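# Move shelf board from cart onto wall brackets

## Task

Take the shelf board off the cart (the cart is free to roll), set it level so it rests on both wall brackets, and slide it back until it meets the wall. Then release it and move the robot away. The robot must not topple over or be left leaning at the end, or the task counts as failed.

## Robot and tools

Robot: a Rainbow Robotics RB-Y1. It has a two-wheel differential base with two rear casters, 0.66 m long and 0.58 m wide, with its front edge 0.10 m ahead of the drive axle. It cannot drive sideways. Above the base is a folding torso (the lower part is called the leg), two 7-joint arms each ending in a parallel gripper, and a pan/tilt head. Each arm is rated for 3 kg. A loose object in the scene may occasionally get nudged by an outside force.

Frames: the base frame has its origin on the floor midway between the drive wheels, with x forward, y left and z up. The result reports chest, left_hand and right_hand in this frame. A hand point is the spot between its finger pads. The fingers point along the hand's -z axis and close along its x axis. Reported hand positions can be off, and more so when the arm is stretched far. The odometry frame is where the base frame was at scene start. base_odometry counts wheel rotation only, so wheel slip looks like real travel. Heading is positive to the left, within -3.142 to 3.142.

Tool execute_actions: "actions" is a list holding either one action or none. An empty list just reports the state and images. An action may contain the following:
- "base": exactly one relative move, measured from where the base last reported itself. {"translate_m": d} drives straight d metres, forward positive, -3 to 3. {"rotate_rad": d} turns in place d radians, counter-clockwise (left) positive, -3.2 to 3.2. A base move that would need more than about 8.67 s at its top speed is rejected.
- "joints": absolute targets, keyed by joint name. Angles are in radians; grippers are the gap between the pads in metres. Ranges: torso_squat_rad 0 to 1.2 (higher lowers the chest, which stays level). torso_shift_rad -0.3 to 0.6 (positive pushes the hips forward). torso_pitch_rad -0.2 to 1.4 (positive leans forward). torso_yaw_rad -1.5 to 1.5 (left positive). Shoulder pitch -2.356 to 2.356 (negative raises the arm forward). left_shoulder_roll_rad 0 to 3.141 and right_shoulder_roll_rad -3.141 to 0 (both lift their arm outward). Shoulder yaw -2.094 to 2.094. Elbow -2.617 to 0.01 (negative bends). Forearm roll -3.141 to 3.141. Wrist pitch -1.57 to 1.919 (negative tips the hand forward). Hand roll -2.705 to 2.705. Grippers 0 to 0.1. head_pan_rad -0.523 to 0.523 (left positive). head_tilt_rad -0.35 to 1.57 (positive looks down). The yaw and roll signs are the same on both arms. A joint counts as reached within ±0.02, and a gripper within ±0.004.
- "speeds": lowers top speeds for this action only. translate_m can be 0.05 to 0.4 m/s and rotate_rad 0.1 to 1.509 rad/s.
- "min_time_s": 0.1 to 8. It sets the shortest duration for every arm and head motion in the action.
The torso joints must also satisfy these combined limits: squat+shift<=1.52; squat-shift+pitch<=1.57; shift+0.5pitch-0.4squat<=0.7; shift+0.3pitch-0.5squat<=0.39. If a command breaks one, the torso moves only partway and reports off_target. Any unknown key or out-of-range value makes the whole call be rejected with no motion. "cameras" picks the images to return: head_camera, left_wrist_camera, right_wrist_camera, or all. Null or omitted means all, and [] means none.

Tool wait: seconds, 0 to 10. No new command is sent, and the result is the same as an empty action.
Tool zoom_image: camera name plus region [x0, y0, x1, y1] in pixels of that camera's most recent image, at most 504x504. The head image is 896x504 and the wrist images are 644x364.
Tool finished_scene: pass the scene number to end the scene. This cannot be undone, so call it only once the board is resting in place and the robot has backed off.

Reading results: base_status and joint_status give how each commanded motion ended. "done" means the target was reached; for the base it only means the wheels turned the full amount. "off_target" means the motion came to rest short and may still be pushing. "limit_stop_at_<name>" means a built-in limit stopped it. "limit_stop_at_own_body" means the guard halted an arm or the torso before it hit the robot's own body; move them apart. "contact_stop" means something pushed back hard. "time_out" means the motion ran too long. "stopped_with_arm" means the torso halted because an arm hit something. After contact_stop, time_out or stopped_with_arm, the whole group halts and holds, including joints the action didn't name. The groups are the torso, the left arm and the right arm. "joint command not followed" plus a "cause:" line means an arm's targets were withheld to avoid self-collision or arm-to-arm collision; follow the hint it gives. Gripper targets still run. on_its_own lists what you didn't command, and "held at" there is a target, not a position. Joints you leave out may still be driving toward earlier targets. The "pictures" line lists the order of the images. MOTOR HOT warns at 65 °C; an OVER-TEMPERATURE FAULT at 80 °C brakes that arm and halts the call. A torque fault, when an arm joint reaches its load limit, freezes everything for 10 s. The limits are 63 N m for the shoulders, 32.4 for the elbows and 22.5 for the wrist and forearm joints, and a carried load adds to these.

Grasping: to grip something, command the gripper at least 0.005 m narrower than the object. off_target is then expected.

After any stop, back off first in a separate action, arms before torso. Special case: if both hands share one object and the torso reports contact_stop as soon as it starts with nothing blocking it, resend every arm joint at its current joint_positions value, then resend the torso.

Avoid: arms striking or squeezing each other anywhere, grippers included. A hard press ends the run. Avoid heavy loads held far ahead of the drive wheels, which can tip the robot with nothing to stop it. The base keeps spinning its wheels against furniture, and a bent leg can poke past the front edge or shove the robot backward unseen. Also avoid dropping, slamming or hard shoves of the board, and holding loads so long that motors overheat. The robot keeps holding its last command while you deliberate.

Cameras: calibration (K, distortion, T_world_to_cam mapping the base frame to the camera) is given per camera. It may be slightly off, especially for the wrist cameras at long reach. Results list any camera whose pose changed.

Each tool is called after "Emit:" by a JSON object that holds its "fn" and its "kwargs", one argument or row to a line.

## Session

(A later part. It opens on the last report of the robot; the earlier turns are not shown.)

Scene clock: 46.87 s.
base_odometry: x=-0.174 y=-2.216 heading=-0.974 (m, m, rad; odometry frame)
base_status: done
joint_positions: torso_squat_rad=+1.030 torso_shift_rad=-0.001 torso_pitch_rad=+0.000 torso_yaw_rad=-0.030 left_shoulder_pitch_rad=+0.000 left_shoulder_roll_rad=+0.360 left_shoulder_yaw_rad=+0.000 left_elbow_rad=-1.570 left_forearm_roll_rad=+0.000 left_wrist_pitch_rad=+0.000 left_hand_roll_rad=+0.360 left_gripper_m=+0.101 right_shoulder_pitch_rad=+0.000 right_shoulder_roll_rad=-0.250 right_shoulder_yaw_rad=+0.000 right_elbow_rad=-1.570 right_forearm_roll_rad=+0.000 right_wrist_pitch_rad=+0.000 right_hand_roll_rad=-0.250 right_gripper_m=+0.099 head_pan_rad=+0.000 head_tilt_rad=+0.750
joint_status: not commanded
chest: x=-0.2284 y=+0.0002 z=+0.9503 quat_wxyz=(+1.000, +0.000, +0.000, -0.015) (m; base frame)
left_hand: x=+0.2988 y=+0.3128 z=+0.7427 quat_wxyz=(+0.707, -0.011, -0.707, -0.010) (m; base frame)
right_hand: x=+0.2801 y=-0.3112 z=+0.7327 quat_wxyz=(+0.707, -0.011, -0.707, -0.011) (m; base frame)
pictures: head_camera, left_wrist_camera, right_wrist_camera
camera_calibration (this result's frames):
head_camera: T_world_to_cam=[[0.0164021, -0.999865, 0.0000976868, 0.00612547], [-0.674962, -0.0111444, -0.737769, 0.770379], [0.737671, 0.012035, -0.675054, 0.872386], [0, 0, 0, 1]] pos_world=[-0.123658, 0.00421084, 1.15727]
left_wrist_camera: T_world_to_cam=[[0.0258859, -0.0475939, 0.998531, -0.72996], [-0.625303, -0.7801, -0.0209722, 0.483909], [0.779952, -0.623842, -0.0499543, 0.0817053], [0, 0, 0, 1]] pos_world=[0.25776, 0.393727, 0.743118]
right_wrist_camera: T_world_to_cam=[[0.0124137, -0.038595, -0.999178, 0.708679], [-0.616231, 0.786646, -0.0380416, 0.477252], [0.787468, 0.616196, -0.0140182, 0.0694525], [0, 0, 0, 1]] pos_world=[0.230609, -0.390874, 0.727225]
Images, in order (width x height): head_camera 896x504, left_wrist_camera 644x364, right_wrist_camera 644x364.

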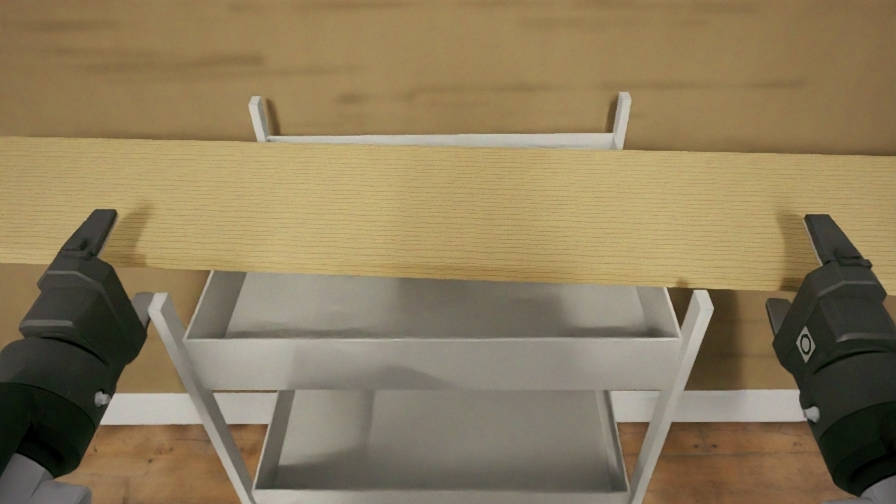

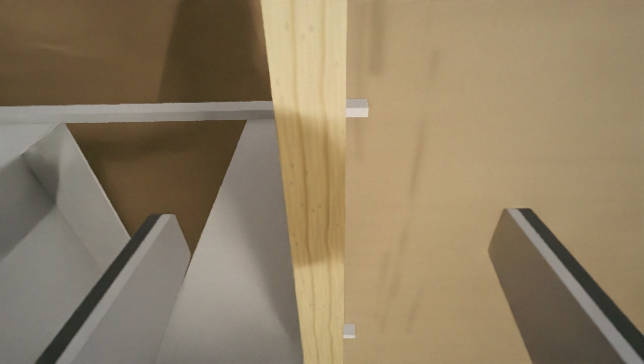

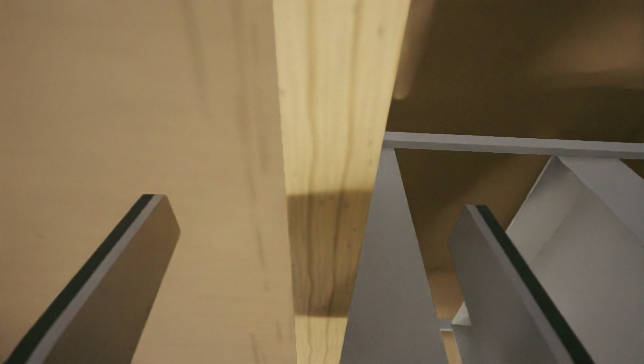

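Emit:
{"fn": "execute_actions", "kwargs": {
  "actions": [
    {"base":{"translate_m":0.035},"speeds":{"translate_m":0.05},"joints":{"torso_squat_rad":1.04,"left_shoulder_pitch_rad":-0.1,"left_elbow_rad":-1.46}}
  ]
}}

Emit:
{"fn": "execute_actions", "kwargs": {
  "actions": [
    {"joints":{"left_gripper_m":0,"right_gripper_m":0}}
  ],
  "cameras": []
}}

Emit:
{"fn": "execute_actions", "kwargs": {
  "actions": [
    {"joints":{"torso_squat_rad":0.75}}
  ]
}}

Scene clock: 48.23 s.
base_odometry: x=-0.155 y=-2.245 heading=-0.975 (m, m, rad; odometry frame)
base_status: done
joint_positions: torso_squat_rad=+1.040 torso_shift_rad=-0.001 torso_pitch_rad=+0.000 torso_yaw_rad=-0.030 left_shoulder_pitch_rad=-0.100 left_shoulder_roll_rad=+0.360 left_shoulder_yaw_rad=+0.000 left_elbow_rad=-1.460 left_forearm_roll_rad=+0.000 left_wrist_pitch_rad=+0.000 left_hand_roll_rad=+0.360 left_gripper_m=+0.101 right_shoulder_pitch_rad=+0.000 right_shoulder_roll_rad=-0.250 right_shoulder_yaw_rad=+0.000 right_elbow_rad=-1.570 right_forearm_roll_rad=+0.000 right_wrist_pitch_rad=+0.000 right_hand_roll_rad=-0.250 right_gripper_m=+0.099 head_pan_rad=+0.000 head_tilt_rad=+0.750
joint_status: all done
chest: x=-0.2284 y=+0.0002 z=+0.9443 quat_wxyz=(+1.000, +0.000, +0.000, -0.015) (m; base frame)
left_hand: x=+0.3258 y=+0.3127 z=+0.7364 quat_wxyz=(+0.711, -0.009, -0.704, -0.009) (m; base frame)
right_hand: x=+0.2801 y=-0.3112 z=+0.7266 quat_wxyz=(+0.707, -0.011, -0.707, -0.011) (m; base frame)
pictures: head_camera, left_wrist_camera, right_wrist_camera
camera_calibration (this result's frames):
head_camera: T_world_to_cam=[[0.016391, -0.999866, 0.0000984895, 0.00612006], [-0.674924, -0.0111368, -0.737803, 0.765966], [0.737705, 0.0120269, -0.675016, 0.868305], [0, 0, 0, 1]] pos_world=[-0.123685, 0.0042067, 1.15125]
left_wrist_camera: T_world_to_cam=[[0.0353481, -0.0477024, 0.998236, -0.727172], [-0.621845, -0.782989, -0.0153966, 0.496249], [0.782342, -0.620204, -0.0573407, 0.0638494], [0, 0, 0, 1]] pos_world=[0.284342, 0.393469, 0.737191]
right_wrist_camera: T_world_to_cam=[[0.0124208, -0.0385984, -0.999178, 0.702665], [-0.616211, 0.786661, -0.038049, 0.477032], [0.787483, 0.616177, -0.0140138, 0.0693775], [0, 0, 0, 1]] pos_world=[0.230591, -0.39089, 0.72121]
Images, in order (width x height): head_camera 896x504, left_wrist_camera 644x364, right_wrist_camera 644x364.

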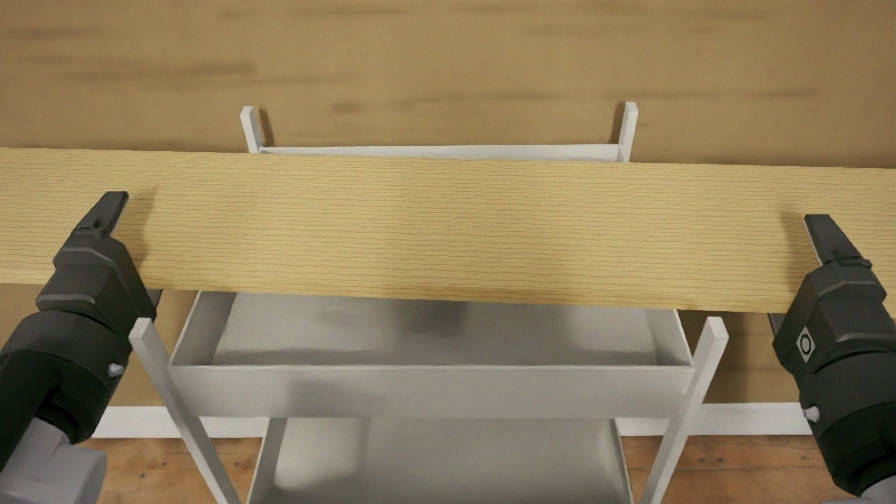

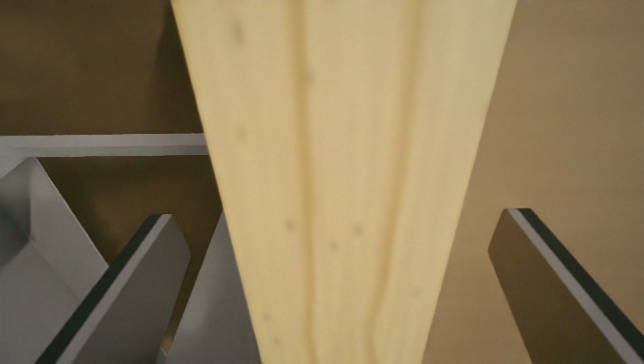

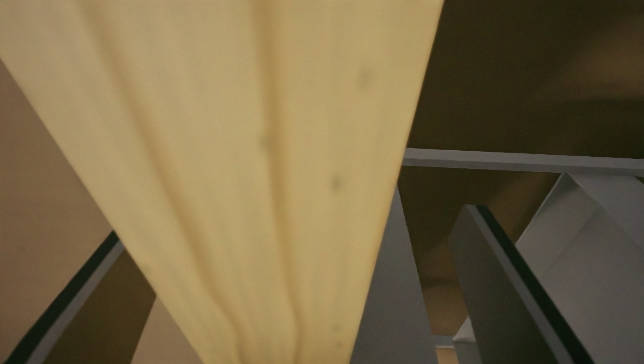

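Scene clock: 49.73 s.
base_odometry: x=-0.155 y=-2.245 heading=-0.975 (m, m, rad; odometry frame)
base_status: not commanded
joint_positions: torso_squat_rad=+1.040 torso_shift_rad=-0.001 torso_pitch_rad=-0.001 torso_yaw_rad=-0.030 left_shoulder_pitch_rad=-0.100 left_shoulder_roll_rad=+0.360 left_shoulder_yaw_rad=+0.000 left_elbow_rad=-1.460 left_forearm_roll_rad=+0.000 left_wrist_pitch_rad=+0.000 left_hand_roll_rad=+0.360 left_gripper_m=+0.019 right_shoulder_pitch_rad=-0.001 right_shoulder_roll_rad=-0.250 right_shoulder_yaw_rad=-0.001 right_elbow_rad=-1.572 right_forearm_roll_rad=+0.000 right_wrist_pitch_rad=-0.001 right_hand_roll_rad=-0.250 right_gripper_m=+0.018 head_pan_rad=+0.000 head_tilt_rad=+0.750
joint_status: left_gripper_m off_target (ended at +0.019, target +0.000); right_gripper_m off_target (ended at +0.018, target +0.000)
chest: x=-0.2286 y=+0.0003 z=+0.9443 quat_wxyz=(+1.000, +0.000, +0.000, -0.015) (m; base frame)
left_hand: x=+0.3257 y=+0.3127 z=+0.7365 quat_wxyz=(+0.710, -0.009, -0.704, -0.009) (m; base frame)
right_hand: x=+0.2804 y=-0.3112 z=+0.7285 quat_wxyz=(+0.706, -0.011, -0.708, -0.010) (m; base frame)
pictures: none
No camera images: the call's "cameras" was empty. Leave "cameras" out to get every camera's image.

Scene clock: 51.53 s.
base_odometry: x=-0.155 y=-2.245 heading=-0.975 (m, m, rad; odometry frame)
base_status: not commanded
joint_positions: torso_squat_rad=+0.750 torso_shift_rad=-0.001 torso_pitch_rad=+0.001 torso_yaw_rad=-0.030 left_shoulder_pitch_rad=-0.099 left_shoulder_roll_rad=+0.360 left_shoulder_yaw_rad=+0.000 left_elbow_rad=-1.459 left_forearm_roll_rad=+0.000 left_wrist_pitch_rad=+0.000 left_hand_roll_rad=+0.360 left_gripper_m=+0.019 right_shoulder_pitch_rad=+0.001 right_shoulder_roll_rad=-0.250 right_shoulder_yaw_rad=+0.000 right_elbow_rad=-1.569 right_forearm_roll_rad=+0.000 right_wrist_pitch_rad=+0.001 right_hand_roll_rad=-0.250 right_gripper_m=+0.018 head_pan_rad=+0.000 head_tilt_rad=+0.750
joint_status: all done
chest: x=-0.2281 y=+0.0003 z=+1.1021 quat_wxyz=(+1.000, +0.000, +0.000, -0.015) (m; base frame)
left_hand: x=+0.3256 y=+0.3130 z=+0.8927 quat_wxyz=(+0.712, -0.009, -0.702, -0.009) (m; base frame)
right_hand: x=+0.2798 y=-0.3114 z=+0.8828 quat_wxyz=(+0.709, -0.011, -0.705, -0.011) (m; base frame)
pictures: head_camera, left_wrist_camera, right_wrist_camera
camera_calibration (this result's frames):
head_camera: T_world_to_cam=[[0.0163495, -0.999866, 0.000199094, 0.00610319], [-0.675593, -0.0111938, -0.73719, 0.881808], [0.737094, 0.0119182, -0.675685, 0.975256], [0, 0, 0, 1]] pos_world=[-0.123212, 0.00434994, 1.30903]
left_wrist_camera: T_world_to_cam=[[0.0385078, -0.0480247, 0.998104, -0.883979], [-0.621627, -0.783194, -0.0137011, 0.497219], [0.782366, -0.619921, -0.0600125, 0.0753733], [0, 0, 0, 1]] pos_world=[0.284155, 0.393691, 0.893638]
right_wrist_camera: T_world_to_cam=[[0.00847829, -0.0385766, -0.99922, 0.859857], [-0.615796, 0.7871, -0.0356123, 0.480859], [0.78786, 0.615618, -0.017082, 0.0743543], [0, 0, 0, 1]] pos_world=[0.23024, -0.391088, 0.877581]
Images, in order (width x height): head_camera 896x504, left_wrist_camera 644x364, right_wrist_camera 644x364.

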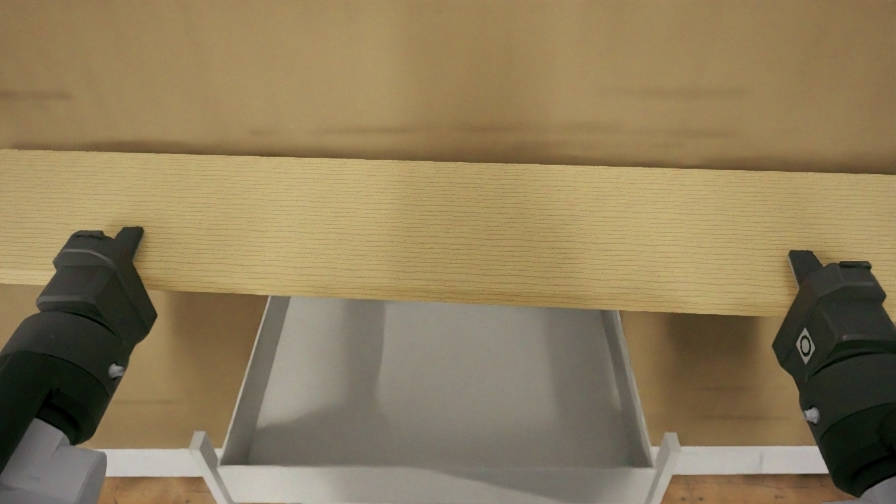

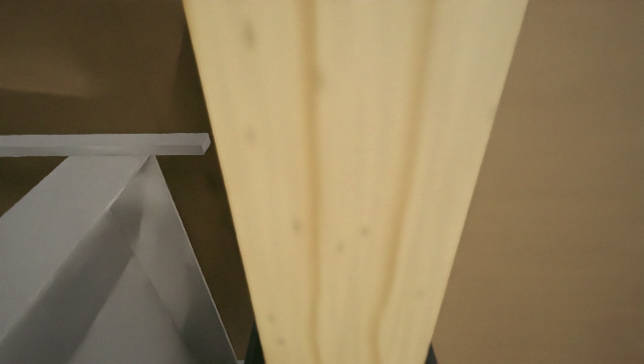

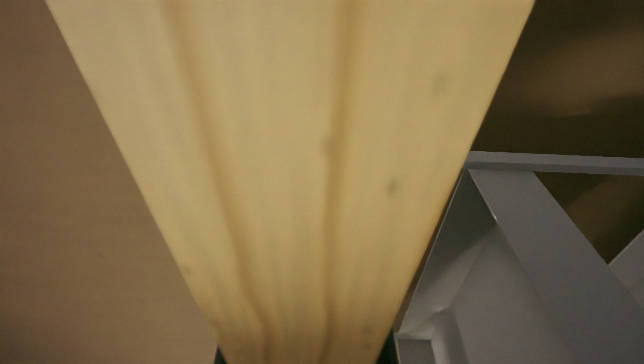

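Emit:
{"fn": "execute_actions", "kwargs": {
  "actions": [
    {"base":{"translate_m":-1.0},"joints":{"torso_yaw_rad":0.02,"head_tilt_rad":0.45,"head_pan_rad":-0.02}}
  ],
  "cameras": []
}}

Emit:
{"fn": "execute_actions", "kwargs": {
  "actions": [
    {"base":{"rotate_rad":1.59}}
  ],
  "cameras": []
}}

Emit:
{"fn": "execute_actions", "kwargs": {
  "actions": [
    {"base":{"translate_m":2.5}}
  ],
  "cameras": []
}}

Emit:
{"fn": "execute_actions", "kwargs": {
  "actions": [
    {"base":{"translate_m":0.62}}
  ],
  "cameras": []
}}

Emit:
{"fn": "execute_actions", "kwargs": {
  "actions": [
    {"base":{"rotate_rad":-1.58}}
  ],
  "cameras": ["head_camera"]
}}

Scene clock: 55.83 s.
base_odometry: x=-0.716 y=-1.417 heading=-0.976 (m, m, rad; odometry frame)
base_status: done
joint_positions: torso_squat_rad=+0.750 torso_shift_rad=-0.001 torso_pitch_rad=+0.000 torso_yaw_rad=+0.020 left_shoulder_pitch_rad=-0.099 left_shoulder_roll_rad=+0.360 left_shoulder_yaw_rad=-0.001 left_elbow_rad=-1.459 left_forearm_roll_rad=+0.000 left_wrist_pitch_rad=+0.000 left_hand_roll_rad=+0.360 left_gripper_m=+0.019 right_shoulder_pitch_rad=+0.001 right_shoulder_roll_rad=-0.250 right_shoulder_yaw_rad=+0.000 right_elbow_rad=-1.569 right_forearm_roll_rad=+0.000 right_wrist_pitch_rad=+0.001 right_hand_roll_rad=-0.250 right_gripper_m=+0.018 head_pan_rad=-0.020 head_tilt_rad=+0.450
joint_status: all done
chest: x=-0.2283 y=+0.0003 z=+1.1021 quat_wxyz=(+1.000, +0.000, +0.000, +0.010) (m; base frame)
left_hand: x=+0.3091 y=+0.3403 z=+0.8927 quat_wxyz=(+0.712, +0.009, -0.702, +0.009) (m; base frame)
right_hand: x=+0.2946 y=-0.2856 z=+0.8827 quat_wxyz=(+0.709, +0.007, -0.705, +0.007) (m; base frame)
pictures: none
No camera images: the call's "cameras" was empty. Leave "cameras" out to get every camera's image.

Scene clock: 59.87 s.
base_odometry: x=-0.716 y=-1.417 heading=+0.613 (m, m, rad; odometry frame)
base_status: done
joint_positions: torso_squat_rad=+0.750 torso_shift_rad=-0.001 torso_pitch_rad=+0.000 torso_yaw_rad=+0.020 left_shoulder_pitch_rad=-0.099 left_shoulder_roll_rad=+0.360 left_shoulder_yaw_rad=-0.001 left_elbow_rad=-1.459 left_forearm_roll_rad=+0.000 left_wrist_pitch_rad=+0.000 left_hand_roll_rad=+0.360 left_gripper_m=+0.019 right_shoulder_pitch_rad=+0.001 right_shoulder_roll_rad=-0.250 right_shoulder_yaw_rad=+0.000 right_elbow_rad=-1.569 right_forearm_roll_rad=+0.000 right_wrist_pitch_rad=+0.001 right_hand_roll_rad=-0.250 right_gripper_m=+0.018 head_pan_rad=-0.020 head_tilt_rad=+0.450
joint_status: not commanded
chest: x=-0.2283 y=+0.0003 z=+1.1021 quat_wxyz=(+1.000, +0.000, +0.000, +0.010) (m; base frame)
left_hand: x=+0.3091 y=+0.3403 z=+0.8927 quat_wxyz=(+0.712, +0.009, -0.702, +0.009) (m; base frame)
right_hand: x=+0.2946 y=-0.2856 z=+0.8827 quat_wxyz=(+0.709, +0.007, -0.705, +0.007) (m; base frame)
pictures: none
No camera images: the call's "cameras" was empty. Leave "cameras" out to get every camera's image.

Scene clock: 67.73 s.
base_odometry: x=+1.328 y=+0.022 heading=+0.614 (m, m, rad; odometry frame)
base_status: done
joint_positions: torso_squat_rad=+0.750 torso_shift_rad=-0.001 torso_pitch_rad=+0.001 torso_yaw_rad=+0.020 left_shoulder_pitch_rad=-0.099 left_shoulder_roll_rad=+0.360 left_shoulder_yaw_rad=-0.001 left_elbow_rad=-1.459 left_forearm_roll_rad=+0.000 left_wrist_pitch_rad=+0.000 left_hand_roll_rad=+0.360 left_gripper_m=+0.019 right_shoulder_pitch_rad=+0.001 right_shoulder_roll_rad=-0.250 right_shoulder_yaw_rad=+0.000 right_elbow_rad=-1.569 right_forearm_roll_rad=+0.000 right_wrist_pitch_rad=+0.001 right_hand_roll_rad=-0.250 right_gripper_m=+0.018 head_pan_rad=-0.020 head_tilt_rad=+0.450
joint_status: not commanded
chest: x=-0.2282 y=+0.0003 z=+1.1021 quat_wxyz=(+1.000, +0.000, +0.000, +0.010) (m; base frame)
left_hand: x=+0.3092 y=+0.3403 z=+0.8926 quat_wxyz=(+0.712, +0.009, -0.702, +0.009) (m; base frame)
right_hand: x=+0.2947 y=-0.2856 z=+0.8826 quat_wxyz=(+0.709, +0.007, -0.705, +0.007) (m; base frame)
pictures: none
No camera images: the call's "cameras" was empty. Leave "cameras" out to get every camera's image.

Scene clock: 70.90 s.
base_odometry: x=+1.835 y=+0.380 heading=+0.614 (m, m, rad; odometry frame)
base_status: done
joint_positions: torso_squat_rad=+0.750 torso_shift_rad=-0.001 torso_pitch_rad=+0.001 torso_yaw_rad=+0.020 left_shoulder_pitch_rad=-0.099 left_shoulder_roll_rad=+0.360 left_shoulder_yaw_rad=-0.001 left_elbow_rad=-1.459 left_forearm_roll_rad=+0.000 left_wrist_pitch_rad=+0.000 left_hand_roll_rad=+0.360 left_gripper_m=+0.019 right_shoulder_pitch_rad=+0.001 right_shoulder_roll_rad=-0.250 right_shoulder_yaw_rad=+0.000 right_elbow_rad=-1.569 right_forearm_roll_rad=+0.000 right_wrist_pitch_rad=+0.001 right_hand_roll_rad=-0.250 right_gripper_m=+0.018 head_pan_rad=-0.020 head_tilt_rad=+0.450
joint_status: not commanded
chest: x=-0.2281 y=+0.0003 z=+1.1021 quat_wxyz=(+1.000, +0.000, +0.000, +0.010) (m; base frame)
left_hand: x=+0.3092 y=+0.3403 z=+0.8926 quat_wxyz=(+0.712, +0.009, -0.702, +0.009) (m; base frame)
right_hand: x=+0.2947 y=-0.2856 z=+0.8826 quat_wxyz=(+0.709, +0.007, -0.705, +0.007) (m; base frame)
pictures: none
No camera images: the call's "cameras" was empty. Leave "cameras" out to get every camera's image.

Scene clock: 74.80 s.
base_odometry: x=+1.835 y=+0.380 heading=-0.965 (m, m, rad; odometry frame)
base_status: done
joint_positions: torso_squat_rad=+0.750 torso_shift_rad=-0.001 torso_pitch_rad=+0.001 torso_yaw_rad=+0.020 left_shoulder_pitch_rad=-0.099 left_shoulder_roll_rad=+0.360 left_shoulder_yaw_rad=-0.001 left_elbow_rad=-1.459 left_forearm_roll_rad=+0.000 left_wrist_pitch_rad=+0.000 left_hand_roll_rad=+0.360 left_gripper_m=+0.019 right_shoulder_pitch_rad=+0.001 right_shoulder_roll_rad=-0.250 right_shoulder_yaw_rad=+0.000 right_elbow_rad=-1.569 right_forearm_roll_rad=+0.000 right_wrist_pitch_rad=+0.001 right_hand_roll_rad=-0.250 right_gripper_m=+0.018 head_pan_rad=-0.020 head_tilt_rad=+0.450
joint_status: not commanded
chest: x=-0.2282 y=+0.0003 z=+1.1021 quat_wxyz=(+1.000, +0.000, +0.000, +0.010) (m; base frame)
left_hand: x=+0.3092 y=+0.3403 z=+0.8926 quat_wxyz=(+0.712, +0.009, -0.702, +0.009) (m; base frame)
right_hand: x=+0.2947 y=-0.2856 z=+0.8826 quat_wxyz=(+0.709, +0.007, -0.705, +0.007) (m; base frame)
pictures: head_camera
camera_calibration (this result's frames):
head_camera: T_world_to_cam=[[0.0439675, -0.998939, 0.0136978, -0.00472062], [-0.426952, -0.0311843, -0.903736, 1.14992], [0.903205, 0.0338867, -0.42787, 0.686764], [0, 0, 0, 1]] pos_world=[-0.129118, 0.00787179, 1.33314]
Images, in order (width x height): head_camera 896x504.

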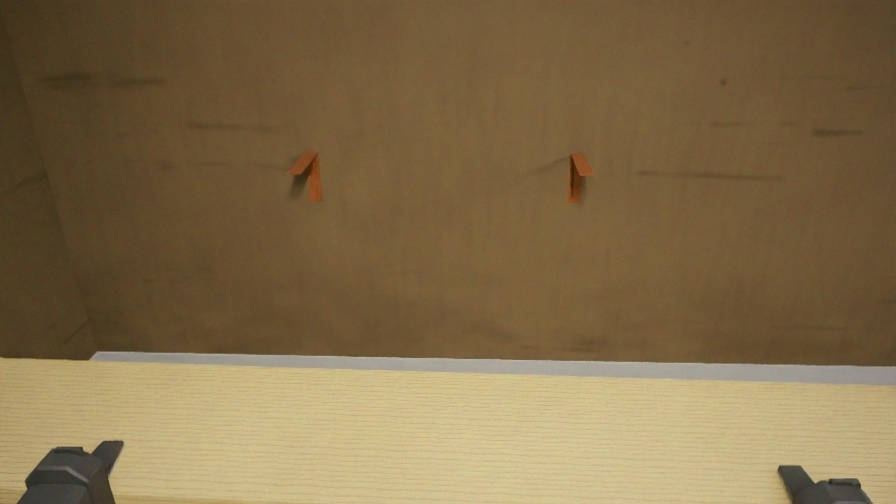

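Emit:
{"fn": "execute_actions", "kwargs": {
  "actions": [
    {"base":{"rotate_rad":0.04}}
  ],
  "cameras": []
}}

Emit:
{"fn": "execute_actions", "kwargs": {
  "actions": [
    {"base":{"translate_m":0.75}}
  ],
  "cameras": ["head_camera"]
}}

Scene clock: 76.20 s.
base_odometry: x=+1.835 y=+0.380 heading=-0.925 (m, m, rad; odometry frame)
base_status: done
joint_positions: torso_squat_rad=+0.750 torso_shift_rad=-0.001 torso_pitch_rad=+0.001 torso_yaw_rad=+0.020 left_shoulder_pitch_rad=-0.099 left_shoulder_roll_rad=+0.360 left_shoulder_yaw_rad=-0.001 left_elbow_rad=-1.459 left_forearm_roll_rad=+0.000 left_wrist_pitch_rad=+0.000 left_hand_roll_rad=+0.360 left_gripper_m=+0.019 right_shoulder_pitch_rad=+0.001 right_shoulder_roll_rad=-0.250 right_shoulder_yaw_rad=+0.000 right_elbow_rad=-1.569 right_forearm_roll_rad=+0.000 right_wrist_pitch_rad=+0.001 right_hand_roll_rad=-0.250 right_gripper_m=+0.018 head_pan_rad=-0.020 head_tilt_rad=+0.450
joint_status: not commanded
chest: x=-0.2282 y=+0.0003 z=+1.1021 quat_wxyz=(+1.000, +0.000, +0.000, +0.010) (m; base frame)
left_hand: x=+0.3092 y=+0.3402 z=+0.8926 quat_wxyz=(+0.712, +0.009, -0.702, +0.009) (m; base frame)
right_hand: x=+0.2947 y=-0.2856 z=+0.8826 quat_wxyz=(+0.709, +0.007, -0.705, +0.007) (m; base frame)
pictures: none
No camera images: the call's "cameras" was empty. Leave "cameras" out to get every camera's image.

Scene clock: 79.60 s.
base_odometry: x=+2.285 y=-0.220 heading=-0.927 (m, m, rad; odometry frame)
base_status: done
joint_positions: torso_squat_rad=+0.750 torso_shift_rad=-0.001 torso_pitch_rad=+0.001 torso_yaw_rad=+0.020 left_shoulder_pitch_rad=-0.099 left_shoulder_roll_rad=+0.360 left_shoulder_yaw_rad=-0.001 left_elbow_rad=-1.459 left_forearm_roll_rad=+0.000 left_wrist_pitch_rad=+0.000 left_hand_roll_rad=+0.360 left_gripper_m=+0.019 right_shoulder_pitch_rad=+0.001 right_shoulder_roll_rad=-0.250 right_shoulder_yaw_rad=+0.000 right_elbow_rad=-1.569 right_forearm_roll_rad=+0.000 right_wrist_pitch_rad=+0.001 right_hand_roll_rad=-0.250 right_gripper_m=+0.018 head_pan_rad=-0.020 head_tilt_rad=+0.450
joint_status: not commanded
chest: x=-0.2282 y=+0.0003 z=+1.1021 quat_wxyz=(+1.000, +0.000, +0.000, +0.010) (m; base frame)
left_hand: x=+0.3092 y=+0.3402 z=+0.8926 quat_wxyz=(+0.712, +0.009, -0.702, +0.009) (m; base frame)
right_hand: x=+0.2947 y=-0.2856 z=+0.8826 quat_wxyz=(+0.709, +0.007, -0.705, +0.007) (m; base frame)
pictures: head_camera
camera_calibration (this result's frames):
head_camera: T_world_to_cam=[[0.0439589, -0.99894, 0.0136501, -0.0046992], [-0.426946, -0.0311372, -0.903741, 1.14993], [0.903208, 0.0338996, -0.427862, 0.686756], [0, 0, 0, 1]] pos_world=[-0.12912, 0.0078306, 1.33314]
Images, in order (width x height): head_camera 896x504.

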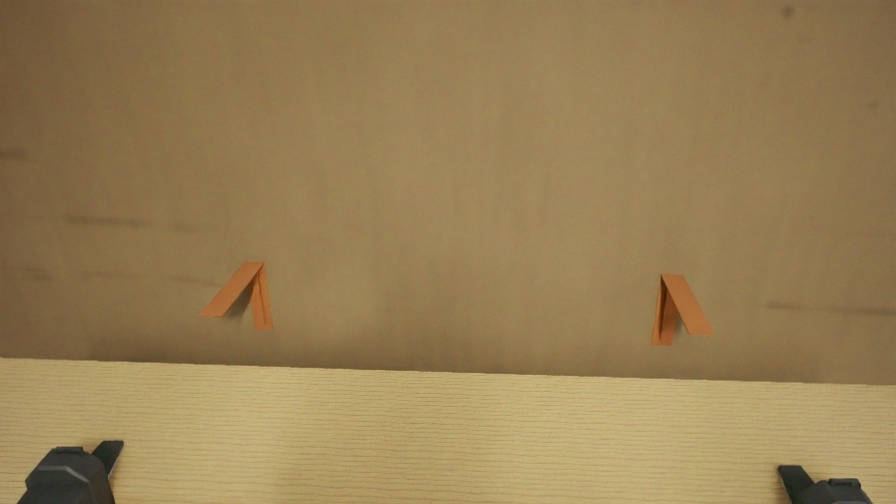

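Emit:
{"fn": "execute_actions", "kwargs": {
  "actions": [
    {"base":{"translate_m":0.38},"speeds":{"translate_m":0.15},"joints":{"head_tilt_rad":0.75}}
  ],
  "cameras": []
}}

Emit:
{"fn": "execute_actions", "kwargs": {
  "actions": [
    {"joints":{"torso_squat_rad":0.87}}
  ]
}}

Scene clock: 83.07 s.
base_odometry: x=+2.513 y=-0.524 heading=-0.928 (m, m, rad; odometry frame)
base_status: done
joint_positions: torso_squat_rad=+0.750 torso_shift_rad=-0.001 torso_pitch_rad=+0.001 torso_yaw_rad=+0.020 left_shoulder_pitch_rad=-0.099 left_shoulder_roll_rad=+0.360 left_shoulder_yaw_rad=-0.001 left_elbow_rad=-1.459 left_forearm_roll_rad=+0.000 left_wrist_pitch_rad=+0.000 left_hand_roll_rad=+0.360 left_gripper_m=+0.019 right_shoulder_pitch_rad=+0.001 right_shoulder_roll_rad=-0.250 right_shoulder_yaw_rad=+0.000 right_elbow_rad=-1.569 right_forearm_roll_rad=+0.000 right_wrist_pitch_rad=+0.001 right_hand_roll_rad=-0.250 right_gripper_m=+0.018 head_pan_rad=-0.020 head_tilt_rad=+0.750
joint_status: all done
chest: x=-0.2281 y=+0.0003 z=+1.1021 quat_wxyz=(+1.000, +0.000, +0.000, +0.010) (m; base frame)
left_hand: x=+0.3092 y=+0.3402 z=+0.8925 quat_wxyz=(+0.712, +0.009, -0.702, +0.009) (m; base frame)
right_hand: x=+0.2947 y=-0.2856 z=+0.8826 quat_wxyz=(+0.709, +0.007, -0.705, +0.007) (m; base frame)
pictures: none
No camera images: the call's "cameras" was empty. Leave "cameras" out to get every camera's image.

Scene clock: 84.23 s.
base_odometry: x=+2.513 y=-0.524 heading=-0.928 (m, m, rad; odometry frame)
base_status: not commanded
joint_positions: torso_squat_rad=+0.870 torso_shift_rad=-0.001 torso_pitch_rad=+0.000 torso_yaw_rad=+0.020 left_shoulder_pitch_rad=-0.099 left_shoulder_roll_rad=+0.360 left_shoulder_yaw_rad=-0.001 left_elbow_rad=-1.459 left_forearm_roll_rad=+0.000 left_wrist_pitch_rad=+0.000 left_hand_roll_rad=+0.360 left_gripper_m=+0.019 right_shoulder_pitch_rad=+0.001 right_shoulder_roll_rad=-0.250 right_shoulder_yaw_rad=+0.000 right_elbow_rad=-1.569 right_forearm_roll_rad=+0.000 right_wrist_pitch_rad=+0.001 right_hand_roll_rad=-0.250 right_gripper_m=+0.018 head_pan_rad=-0.020 head_tilt_rad=+0.750
joint_status: all done
chest: x=-0.2282 y=+0.0003 z=+1.0413 quat_wxyz=(+1.000, +0.000, +0.000, +0.010) (m; base frame)
left_hand: x=+0.3091 y=+0.3402 z=+0.8318 quat_wxyz=(+0.712, +0.009, -0.702, +0.009) (m; base frame)
right_hand: x=+0.2947 y=-0.2857 z=+0.8219 quat_wxyz=(+0.709, +0.007, -0.705, +0.007) (m; base frame)
pictures: head_camera, left_wrist_camera, right_wrist_camera
camera_calibration (this result's frames):
head_camera: T_world_to_cam=[[0.045989, -0.998942, 0.0000792266, 0.0133725], [-0.674721, -0.0311211, -0.737417, 0.837335], [0.736639, 0.0338596, -0.675438, 0.93385], [0, 0, 0, 1]] pos_world=[-0.123558, 0.00779731, 1.24822]
left_wrist_camera: T_world_to_cam=[[0.0410192, -0.0461717, 0.998091, -0.822683], [-0.581676, -0.813305, -0.0137179, 0.50539], [0.812385, -0.580003, -0.0602181, 0.0788094], [0, 0, 0, 1]] pos_world=[0.263696, 0.418761, 0.832791]
right_wrist_camera: T_world_to_cam=[[0.0102688, -0.03784, -0.999231, 0.79953], [-0.654393, 0.755329, -0.0353286, 0.469593], [0.756085, 0.654253, -0.0170059, 0.0660972], [0, 0, 0, 1]] pos_world=[0.249113, -0.367687, 0.81663]
Images, in order (width x height): head_camera 896x504, left_wrist_camera 644x364, right_wrist_camera 644x364.

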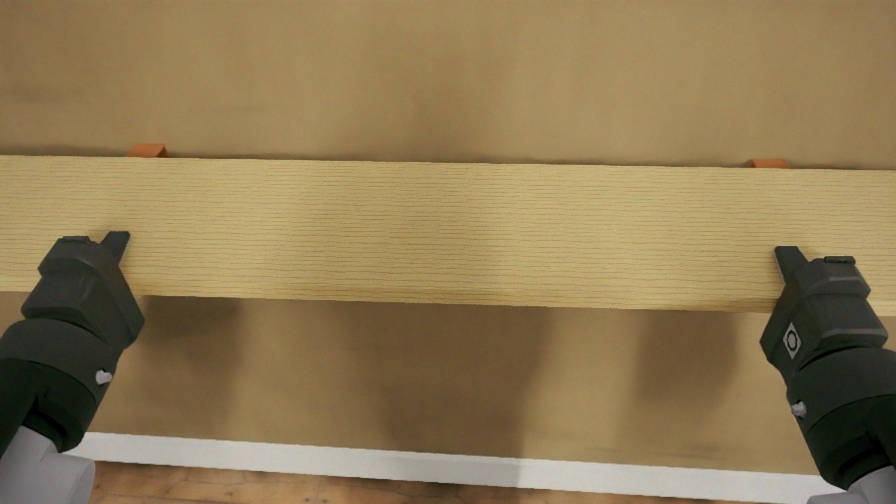

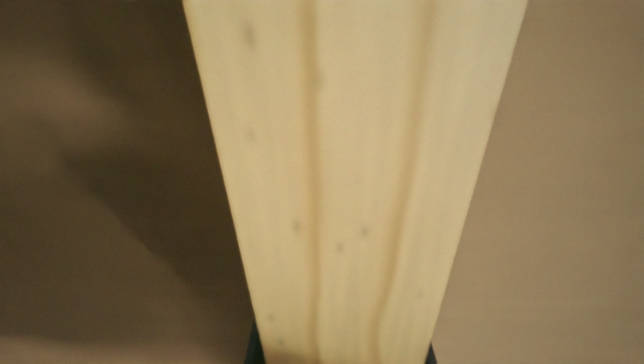

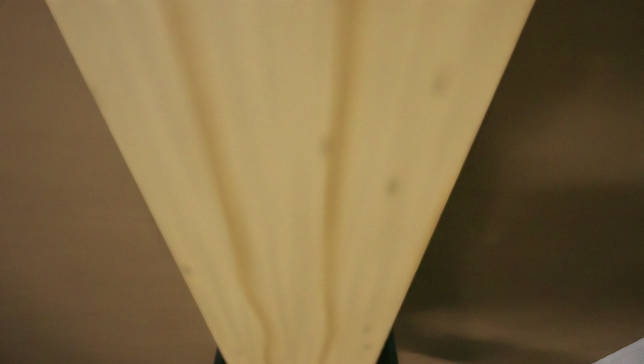

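Next I'll lower in small steps and watch the joint readings for contact.

Emit:
{"fn": "execute_actions", "kwargs": {
  "actions": [
    {"joints":{"torso_squat_rad":0.895}}
  ],
  "cameras": ["head_camera"]
}}

Emit:
{"fn": "execute_actions", "kwargs": {
  "actions": [
    {"joints":{"torso_squat_rad":0.915}}
  ],
  "cameras": ["head_camera"]
}}

Scene clock: 85.00 s.
base_odometry: x=+2.513 y=-0.524 heading=-0.928 (m, m, rad; odometry frame)
base_status: not commanded
joint_positions: torso_squat_rad=+0.895 torso_shift_rad=-0.001 torso_pitch_rad=+0.000 torso_yaw_rad=+0.020 left_shoulder_pitch_rad=-0.098 left_shoulder_roll_rad=+0.360 left_shoulder_yaw_rad=-0.001 left_elbow_rad=-1.459 left_forearm_roll_rad=+0.000 left_wrist_pitch_rad=+0.000 left_hand_roll_rad=+0.360 left_gripper_m=+0.019 right_shoulder_pitch_rad=+0.001 right_shoulder_roll_rad=-0.250 right_shoulder_yaw_rad=+0.000 right_elbow_rad=-1.569 right_forearm_roll_rad=+0.000 right_wrist_pitch_rad=+0.001 right_hand_roll_rad=-0.250 right_gripper_m=+0.018 head_pan_rad=-0.020 head_tilt_rad=+0.750
joint_status: all done
chest: x=-0.2282 y=+0.0003 z=+1.0278 quat_wxyz=(+1.000, +0.000, +0.000, +0.010) (m; base frame)
left_hand: x=+0.3091 y=+0.3402 z=+0.8183 quat_wxyz=(+0.712, +0.009, -0.702, +0.009) (m; base frame)
right_hand: x=+0.2946 y=-0.2857 z=+0.8084 quat_wxyz=(+0.709, +0.007, -0.705, +0.007) (m; base frame)
pictures: head_camera
camera_calibration (this result's frames):
head_camera: T_world_to_cam=[[0.045989, -0.998942, 0.0000799167, 0.0133663], [-0.67471, -0.0311211, -0.737426, 0.827389], [0.736649, 0.0338596, -0.675428, 0.924721], [0, 0, 0, 1]] pos_world=[-0.123562, 0.0077907, 1.23472]
Images, in order (width x height): head_camera 896x504.

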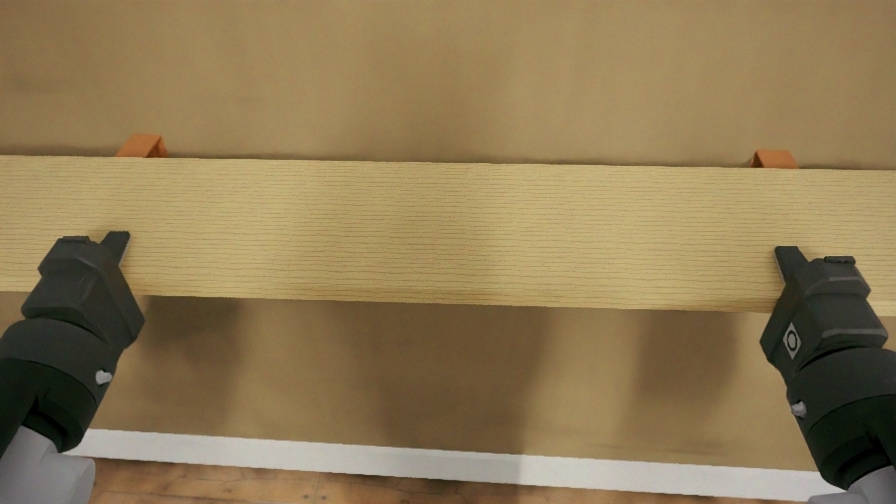

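Scene clock: 85.70 s.
base_odometry: x=+2.513 y=-0.524 heading=-0.928 (m, m, rad; odometry frame)
base_status: not commanded
joint_positions: torso_squat_rad=+0.915 torso_shift_rad=-0.001 torso_pitch_rad=-0.001 torso_yaw_rad=+0.020 left_shoulder_pitch_rad=-0.099 left_shoulder_roll_rad=+0.360 left_shoulder_yaw_rad=-0.001 left_elbow_rad=-1.459 left_forearm_roll_rad=+0.000 left_wrist_pitch_rad=+0.000 left_hand_roll_rad=+0.360 left_gripper_m=+0.019 right_shoulder_pitch_rad=-0.001 right_shoulder_roll_rad=-0.250 right_shoulder_yaw_rad=+0.000 right_elbow_rad=-1.572 right_forearm_roll_rad=+0.000 right_wrist_pitch_rad=-0.001 right_hand_roll_rad=-0.250 right_gripper_m=+0.018 head_pan_rad=-0.020 head_tilt_rad=+0.750
joint_status: all done
chest: x=-0.2287 y=+0.0003 z=+1.0167 quat_wxyz=(+1.000, +0.000, +0.000, +0.010) (m; base frame)
left_hand: x=+0.3090 y=+0.3400 z=+0.8082 quat_wxyz=(+0.711, +0.009, -0.703, +0.009) (m; base frame)
right_hand: x=+0.2950 y=-0.2854 z=+0.8007 quat_wxyz=(+0.706, +0.007, -0.708, +0.007) (m; base frame)
pictures: head_camera
camera_calibration (this result's frames):
head_camera: T_world_to_cam=[[0.0459284, -0.998945, 0.000330727, 0.0131936], [-0.673953, -0.0312307, -0.738114, 0.819782], [0.737345, 0.0336775, -0.674676, 0.916997], [0, 0, 0, 1]] pos_world=[-0.124255, 0.00789987, 1.22376]
Images, in order (width x height): head_camera 896x504.

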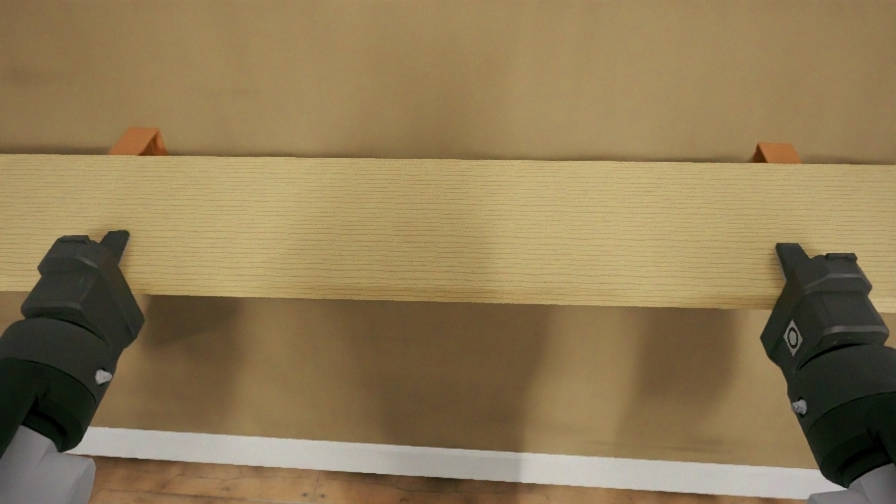

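Emit:
{"fn": "execute_actions", "kwargs": {
  "actions": [
    {"joints":{"left_gripper_m":0.06,"right_gripper_m":0.06}}
  ],
  "cameras": []
}}

Emit:
{"fn": "execute_actions", "kwargs": {
  "actions": [
    {"base":{"translate_m":-0.11},"speeds":{"translate_m":0.1}}
  ],
  "cameras": []
}}

Emit:
{"fn": "execute_actions", "kwargs": {
  "actions": [
    {"joints":{"left_gripper_m":0,"right_gripper_m":0,"left_shoulder_pitch_rad":-0.15,"left_elbow_rad":-1.41}}
  ],
  "cameras": ["head_camera"]
}}

Emit:
{"fn": "execute_actions", "kwargs": {
  "actions": [
    {"base":{"translate_m":0.09},"speeds":{"translate_m":0.05}}
  ],
  "cameras": ["head_camera"]
}}

Scene clock: 86.90 s.
base_odometry: x=+2.513 y=-0.524 heading=-0.928 (m, m, rad; odometry frame)
base_status: not commanded
joint_positions: torso_squat_rad=+0.915 torso_shift_rad=-0.001 torso_pitch_rad=-0.001 torso_yaw_rad=+0.020 left_shoulder_pitch_rad=-0.099 left_shoulder_roll_rad=+0.360 left_shoulder_yaw_rad=+0.000 left_elbow_rad=-1.460 left_forearm_roll_rad=+0.000 left_wrist_pitch_rad=+0.000 left_hand_roll_rad=+0.360 left_gripper_m=+0.060 right_shoulder_pitch_rad=+0.000 right_shoulder_roll_rad=-0.250 right_shoulder_yaw_rad=+0.000 right_elbow_rad=-1.570 right_forearm_roll_rad=+0.000 right_wrist_pitch_rad=+0.000 right_hand_roll_rad=-0.250 right_gripper_m=+0.060 head_pan_rad=-0.020 head_tilt_rad=+0.750
joint_status: all done
chest: x=-0.2287 y=+0.0003 z=+1.0167 quat_wxyz=(+1.000, +0.000, +0.000, +0.010) (m; base frame)
left_hand: x=+0.3091 y=+0.3400 z=+0.8084 quat_wxyz=(+0.711, +0.009, -0.703, +0.009) (m; base frame)
right_hand: x=+0.2949 y=-0.2855 z=+0.7997 quat_wxyz=(+0.707, +0.007, -0.707, +0.007) (m; base frame)
pictures: none
No camera images: the call's "cameras" was empty. Leave "cameras" out to get every camera's image.

Scene clock: 89.07 s.
base_odometry: x=+2.447 y=-0.436 heading=-0.927 (m, m, rad; odometry frame)
base_status: done
joint_positions: torso_squat_rad=+0.915 torso_shift_rad=-0.001 torso_pitch_rad=+0.000 torso_yaw_rad=+0.020 left_shoulder_pitch_rad=-0.100 left_shoulder_roll_rad=+0.360 left_shoulder_yaw_rad=+0.000 left_elbow_rad=-1.460 left_forearm_roll_rad=+0.000 left_wrist_pitch_rad=+0.000 left_hand_roll_rad=+0.360 left_gripper_m=+0.060 right_shoulder_pitch_rad=+0.000 right_shoulder_roll_rad=-0.250 right_shoulder_yaw_rad=+0.000 right_elbow_rad=-1.570 right_forearm_roll_rad=+0.000 right_wrist_pitch_rad=+0.000 right_hand_roll_rad=-0.250 right_gripper_m=+0.060 head_pan_rad=-0.020 head_tilt_rad=+0.750
joint_status: not commanded
chest: x=-0.2285 y=+0.0003 z=+1.0168 quat_wxyz=(+1.000, +0.000, +0.000, +0.010) (m; base frame)
left_hand: x=+0.3094 y=+0.3399 z=+0.8088 quat_wxyz=(+0.711, +0.009, -0.703, +0.009) (m; base frame)
right_hand: x=+0.2950 y=-0.2855 z=+0.7993 quat_wxyz=(+0.707, +0.007, -0.707, +0.007) (m; base frame)
pictures: none
No camera images: the call's "cameras" was empty. Leave "cameras" out to get every camera's image.

Scene clock: 90.17 s.
base_odometry: x=+2.447 y=-0.436 heading=-0.927 (m, m, rad; odometry frame)
base_status: not commanded
joint_positions: torso_squat_rad=+0.915 torso_shift_rad=-0.001 torso_pitch_rad=+0.000 torso_yaw_rad=+0.020 left_shoulder_pitch_rad=-0.150 left_shoulder_roll_rad=+0.360 left_shoulder_yaw_rad=+0.000 left_elbow_rad=-1.410 left_forearm_roll_rad=+0.000 left_wrist_pitch_rad=+0.000 left_hand_roll_rad=+0.360 left_gripper_m=+0.001 right_shoulder_pitch_rad=+0.000 right_shoulder_roll_rad=-0.250 right_shoulder_yaw_rad=+0.000 right_elbow_rad=-1.570 right_forearm_roll_rad=+0.000 right_wrist_pitch_rad=+0.000 right_hand_roll_rad=-0.250 right_gripper_m=+0.000 head_pan_rad=-0.020 head_tilt_rad=+0.750
joint_status: all done
chest: x=-0.2285 y=+0.0003 z=+1.0168 quat_wxyz=(+1.000, +0.000, +0.000, +0.010) (m; base frame)
left_hand: x=+0.3229 y=+0.3392 z=+0.8120 quat_wxyz=(+0.710, +0.009, -0.704, +0.009) (m; base frame)
right_hand: x=+0.2950 y=-0.2855 z=+0.7993 quat_wxyz=(+0.707, +0.007, -0.707, +0.007) (m; base frame)
pictures: head_camera
camera_calibration (this result's frames):
head_camera: T_world_to_cam=[[0.0459705, -0.998943, 0.00015201, 0.01332], [-0.674307, -0.0311433, -0.737794, 0.81956], [0.737019, 0.0338143, -0.675026, 0.917122], [0, 0, 0, 1]] pos_world=[-0.123914, 0.00781784, 1.22375]
Images, in order (width x height): head_camera 896x504.

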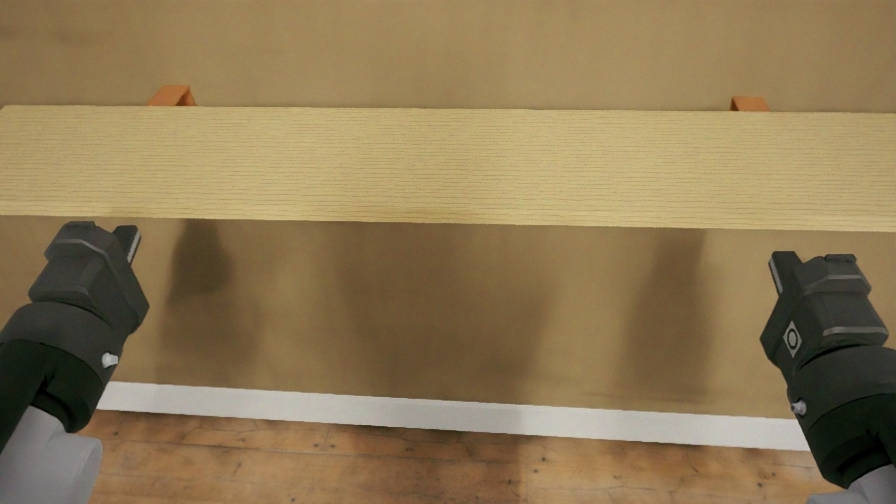

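Scene clock: 92.73 s.
base_odometry: x=+2.501 y=-0.508 heading=-0.929 (m, m, rad; odometry frame)
base_status: done
joint_positions: torso_squat_rad=+0.915 torso_shift_rad=-0.001 torso_pitch_rad=+0.000 torso_yaw_rad=+0.020 left_shoulder_pitch_rad=-0.150 left_shoulder_roll_rad=+0.360 left_shoulder_yaw_rad=+0.000 left_elbow_rad=-1.410 left_forearm_roll_rad=+0.000 left_wrist_pitch_rad=+0.000 left_hand_roll_rad=+0.360 left_gripper_m=+0.001 right_shoulder_pitch_rad=+0.000 right_shoulder_roll_rad=-0.250 right_shoulder_yaw_rad=+0.000 right_elbow_rad=-1.570 right_forearm_roll_rad=+0.000 right_wrist_pitch_rad=+0.000 right_hand_roll_rad=-0.250 right_gripper_m=+0.000 head_pan_rad=-0.020 head_tilt_rad=+0.750
joint_status: not commanded
chest: x=-0.2285 y=+0.0003 z=+1.0168 quat_wxyz=(+1.000, +0.000, +0.000, +0.010) (m; base frame)
left_hand: x=+0.3229 y=+0.3394 z=+0.8120 quat_wxyz=(+0.710, +0.009, -0.704, +0.009) (m; base frame)
right_hand: x=+0.2950 y=-0.2855 z=+0.7992 quat_wxyz=(+0.707, +0.007, -0.707, +0.007) (m; base frame)
pictures: head_camera
camera_calibration (this result's frames):
head_camera: T_world_to_cam=[[0.0460143, -0.998941, 0.000131008, 0.0133425], [-0.674318, -0.0311579, -0.737783, 0.819554], [0.737006, 0.0338602, -0.675037, 0.917129], [0, 0, 0, 1]] pos_world=[-0.123904, 0.00780974, 1.22375]
Images, in order (width x height): head_camera 896x504.

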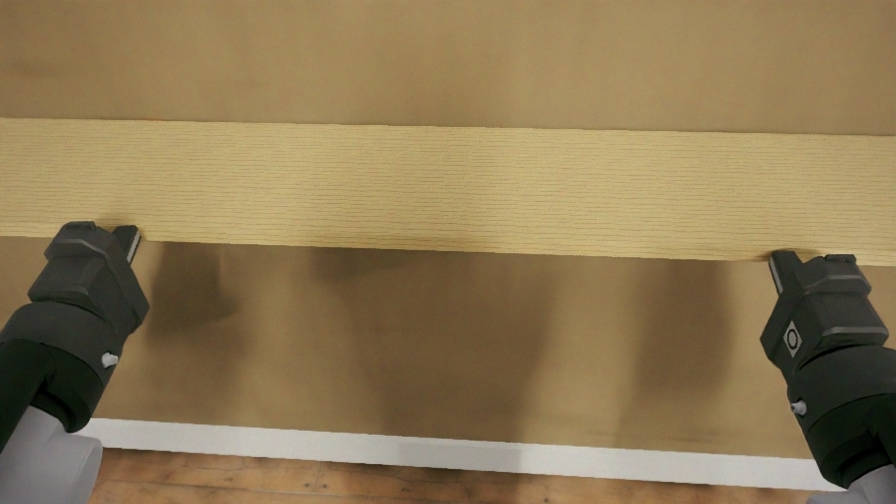

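About 0.03 m of gap remains.

Emit:
{"fn": "execute_actions", "kwargs": {
  "actions": [
    {"base":{"translate_m":0.033},"speeds":{"translate_m":0.05}}
  ],
  "cameras": ["head_camera"]
}}

Emit:
{"fn": "execute_actions", "kwargs": {
  "actions": [
    {"base":{"translate_m":-0.6}}
  ],
  "cameras": []
}}

Emit:
{"fn": "finished_scene", "kwargs": {
  "scene": 1
}}

Scene clock: 94.07 s.
base_odometry: x=+2.521 y=-0.534 heading=-0.930 (m, m, rad; odometry frame)
base_status: done
joint_positions: torso_squat_rad=+0.915 torso_shift_rad=-0.001 torso_pitch_rad=+0.000 torso_yaw_rad=+0.020 left_shoulder_pitch_rad=-0.150 left_shoulder_roll_rad=+0.360 left_shoulder_yaw_rad=+0.000 left_elbow_rad=-1.410 left_forearm_roll_rad=+0.000 left_wrist_pitch_rad=+0.000 left_hand_roll_rad=+0.360 left_gripper_m=+0.001 right_shoulder_pitch_rad=+0.001 right_shoulder_roll_rad=-0.250 right_shoulder_yaw_rad=+0.000 right_elbow_rad=-1.570 right_forearm_roll_rad=+0.000 right_wrist_pitch_rad=+0.000 right_hand_roll_rad=-0.250 right_gripper_m=+0.000 head_pan_rad=-0.020 head_tilt_rad=+0.750
joint_status: not commanded
chest: x=-0.2286 y=+0.0003 z=+1.0168 quat_wxyz=(+1.000, +0.000, +0.000, +0.010) (m; base frame)
left_hand: x=+0.3229 y=+0.3394 z=+0.8121 quat_wxyz=(+0.710, +0.009, -0.704, +0.009) (m; base frame)
right_hand: x=+0.2947 y=-0.2854 z=+0.7991 quat_wxyz=(+0.707, +0.007, -0.707, +0.007) (m; base frame)
pictures: head_camera
camera_calibration (this result's frames):
head_camera: T_world_to_cam=[[0.0459329, -0.998945, 0.0001542, 0.0133127], [-0.674176, -0.0311135, -0.737915, 0.819627], [0.737141, 0.0337906, -0.674894, 0.917091], [0, 0, 0, 1]] pos_world=[-0.124063, 0.00781108, 1.22375]
Images, in order (width x height): head_camera 896x504.

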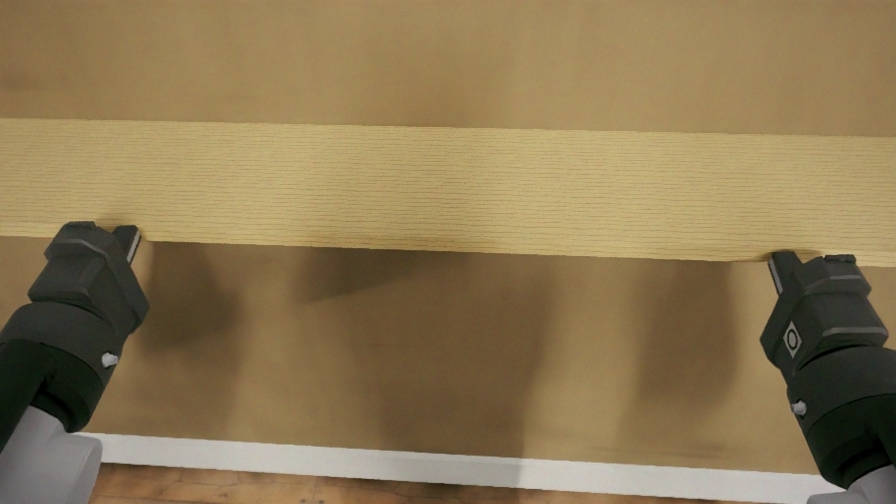

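Scene clock: 97.50 s.
base_odometry: x=+2.163 y=-0.053 heading=-0.932 (m, m, rad; odometry frame)
base_status: done
joint_positions: torso_squat_rad=+0.915 torso_shift_rad=-0.001 torso_pitch_rad=+0.000 torso_yaw_rad=+0.020 left_shoulder_pitch_rad=-0.150 left_shoulder_roll_rad=+0.360 left_shoulder_yaw_rad=+0.000 left_elbow_rad=-1.410 left_forearm_roll_rad=+0.000 left_wrist_pitch_rad=+0.000 left_hand_roll_rad=+0.360 left_gripper_m=+0.001 right_shoulder_pitch_rad=+0.000 right_shoulder_roll_rad=-0.250 right_shoulder_yaw_rad=+0.000 right_elbow_rad=-1.570 right_forearm_roll_rad=+0.000 right_wrist_pitch_rad=+0.000 right_hand_roll_rad=-0.250 right_gripper_m=+0.000 head_pan_rad=-0.020 head_tilt_rad=+0.750
joint_status: not commanded
chest: x=-0.2285 y=+0.0003 z=+1.0168 quat_wxyz=(+1.000, +0.000, +0.000, +0.010) (m; base frame)
left_hand: x=+0.3230 y=+0.3393 z=+0.8122 quat_wxyz=(+0.710, +0.009, -0.704, +0.009) (m; base frame)
right_hand: x=+0.2949 y=-0.2854 z=+0.7992 quat_wxyz=(+0.707, +0.007, -0.707, +0.007) (m; base frame)
pictures: none
No camera images: the call's "cameras" was empty. Leave "cameras" out to get every camera's image.

The scene is finished: the task was done.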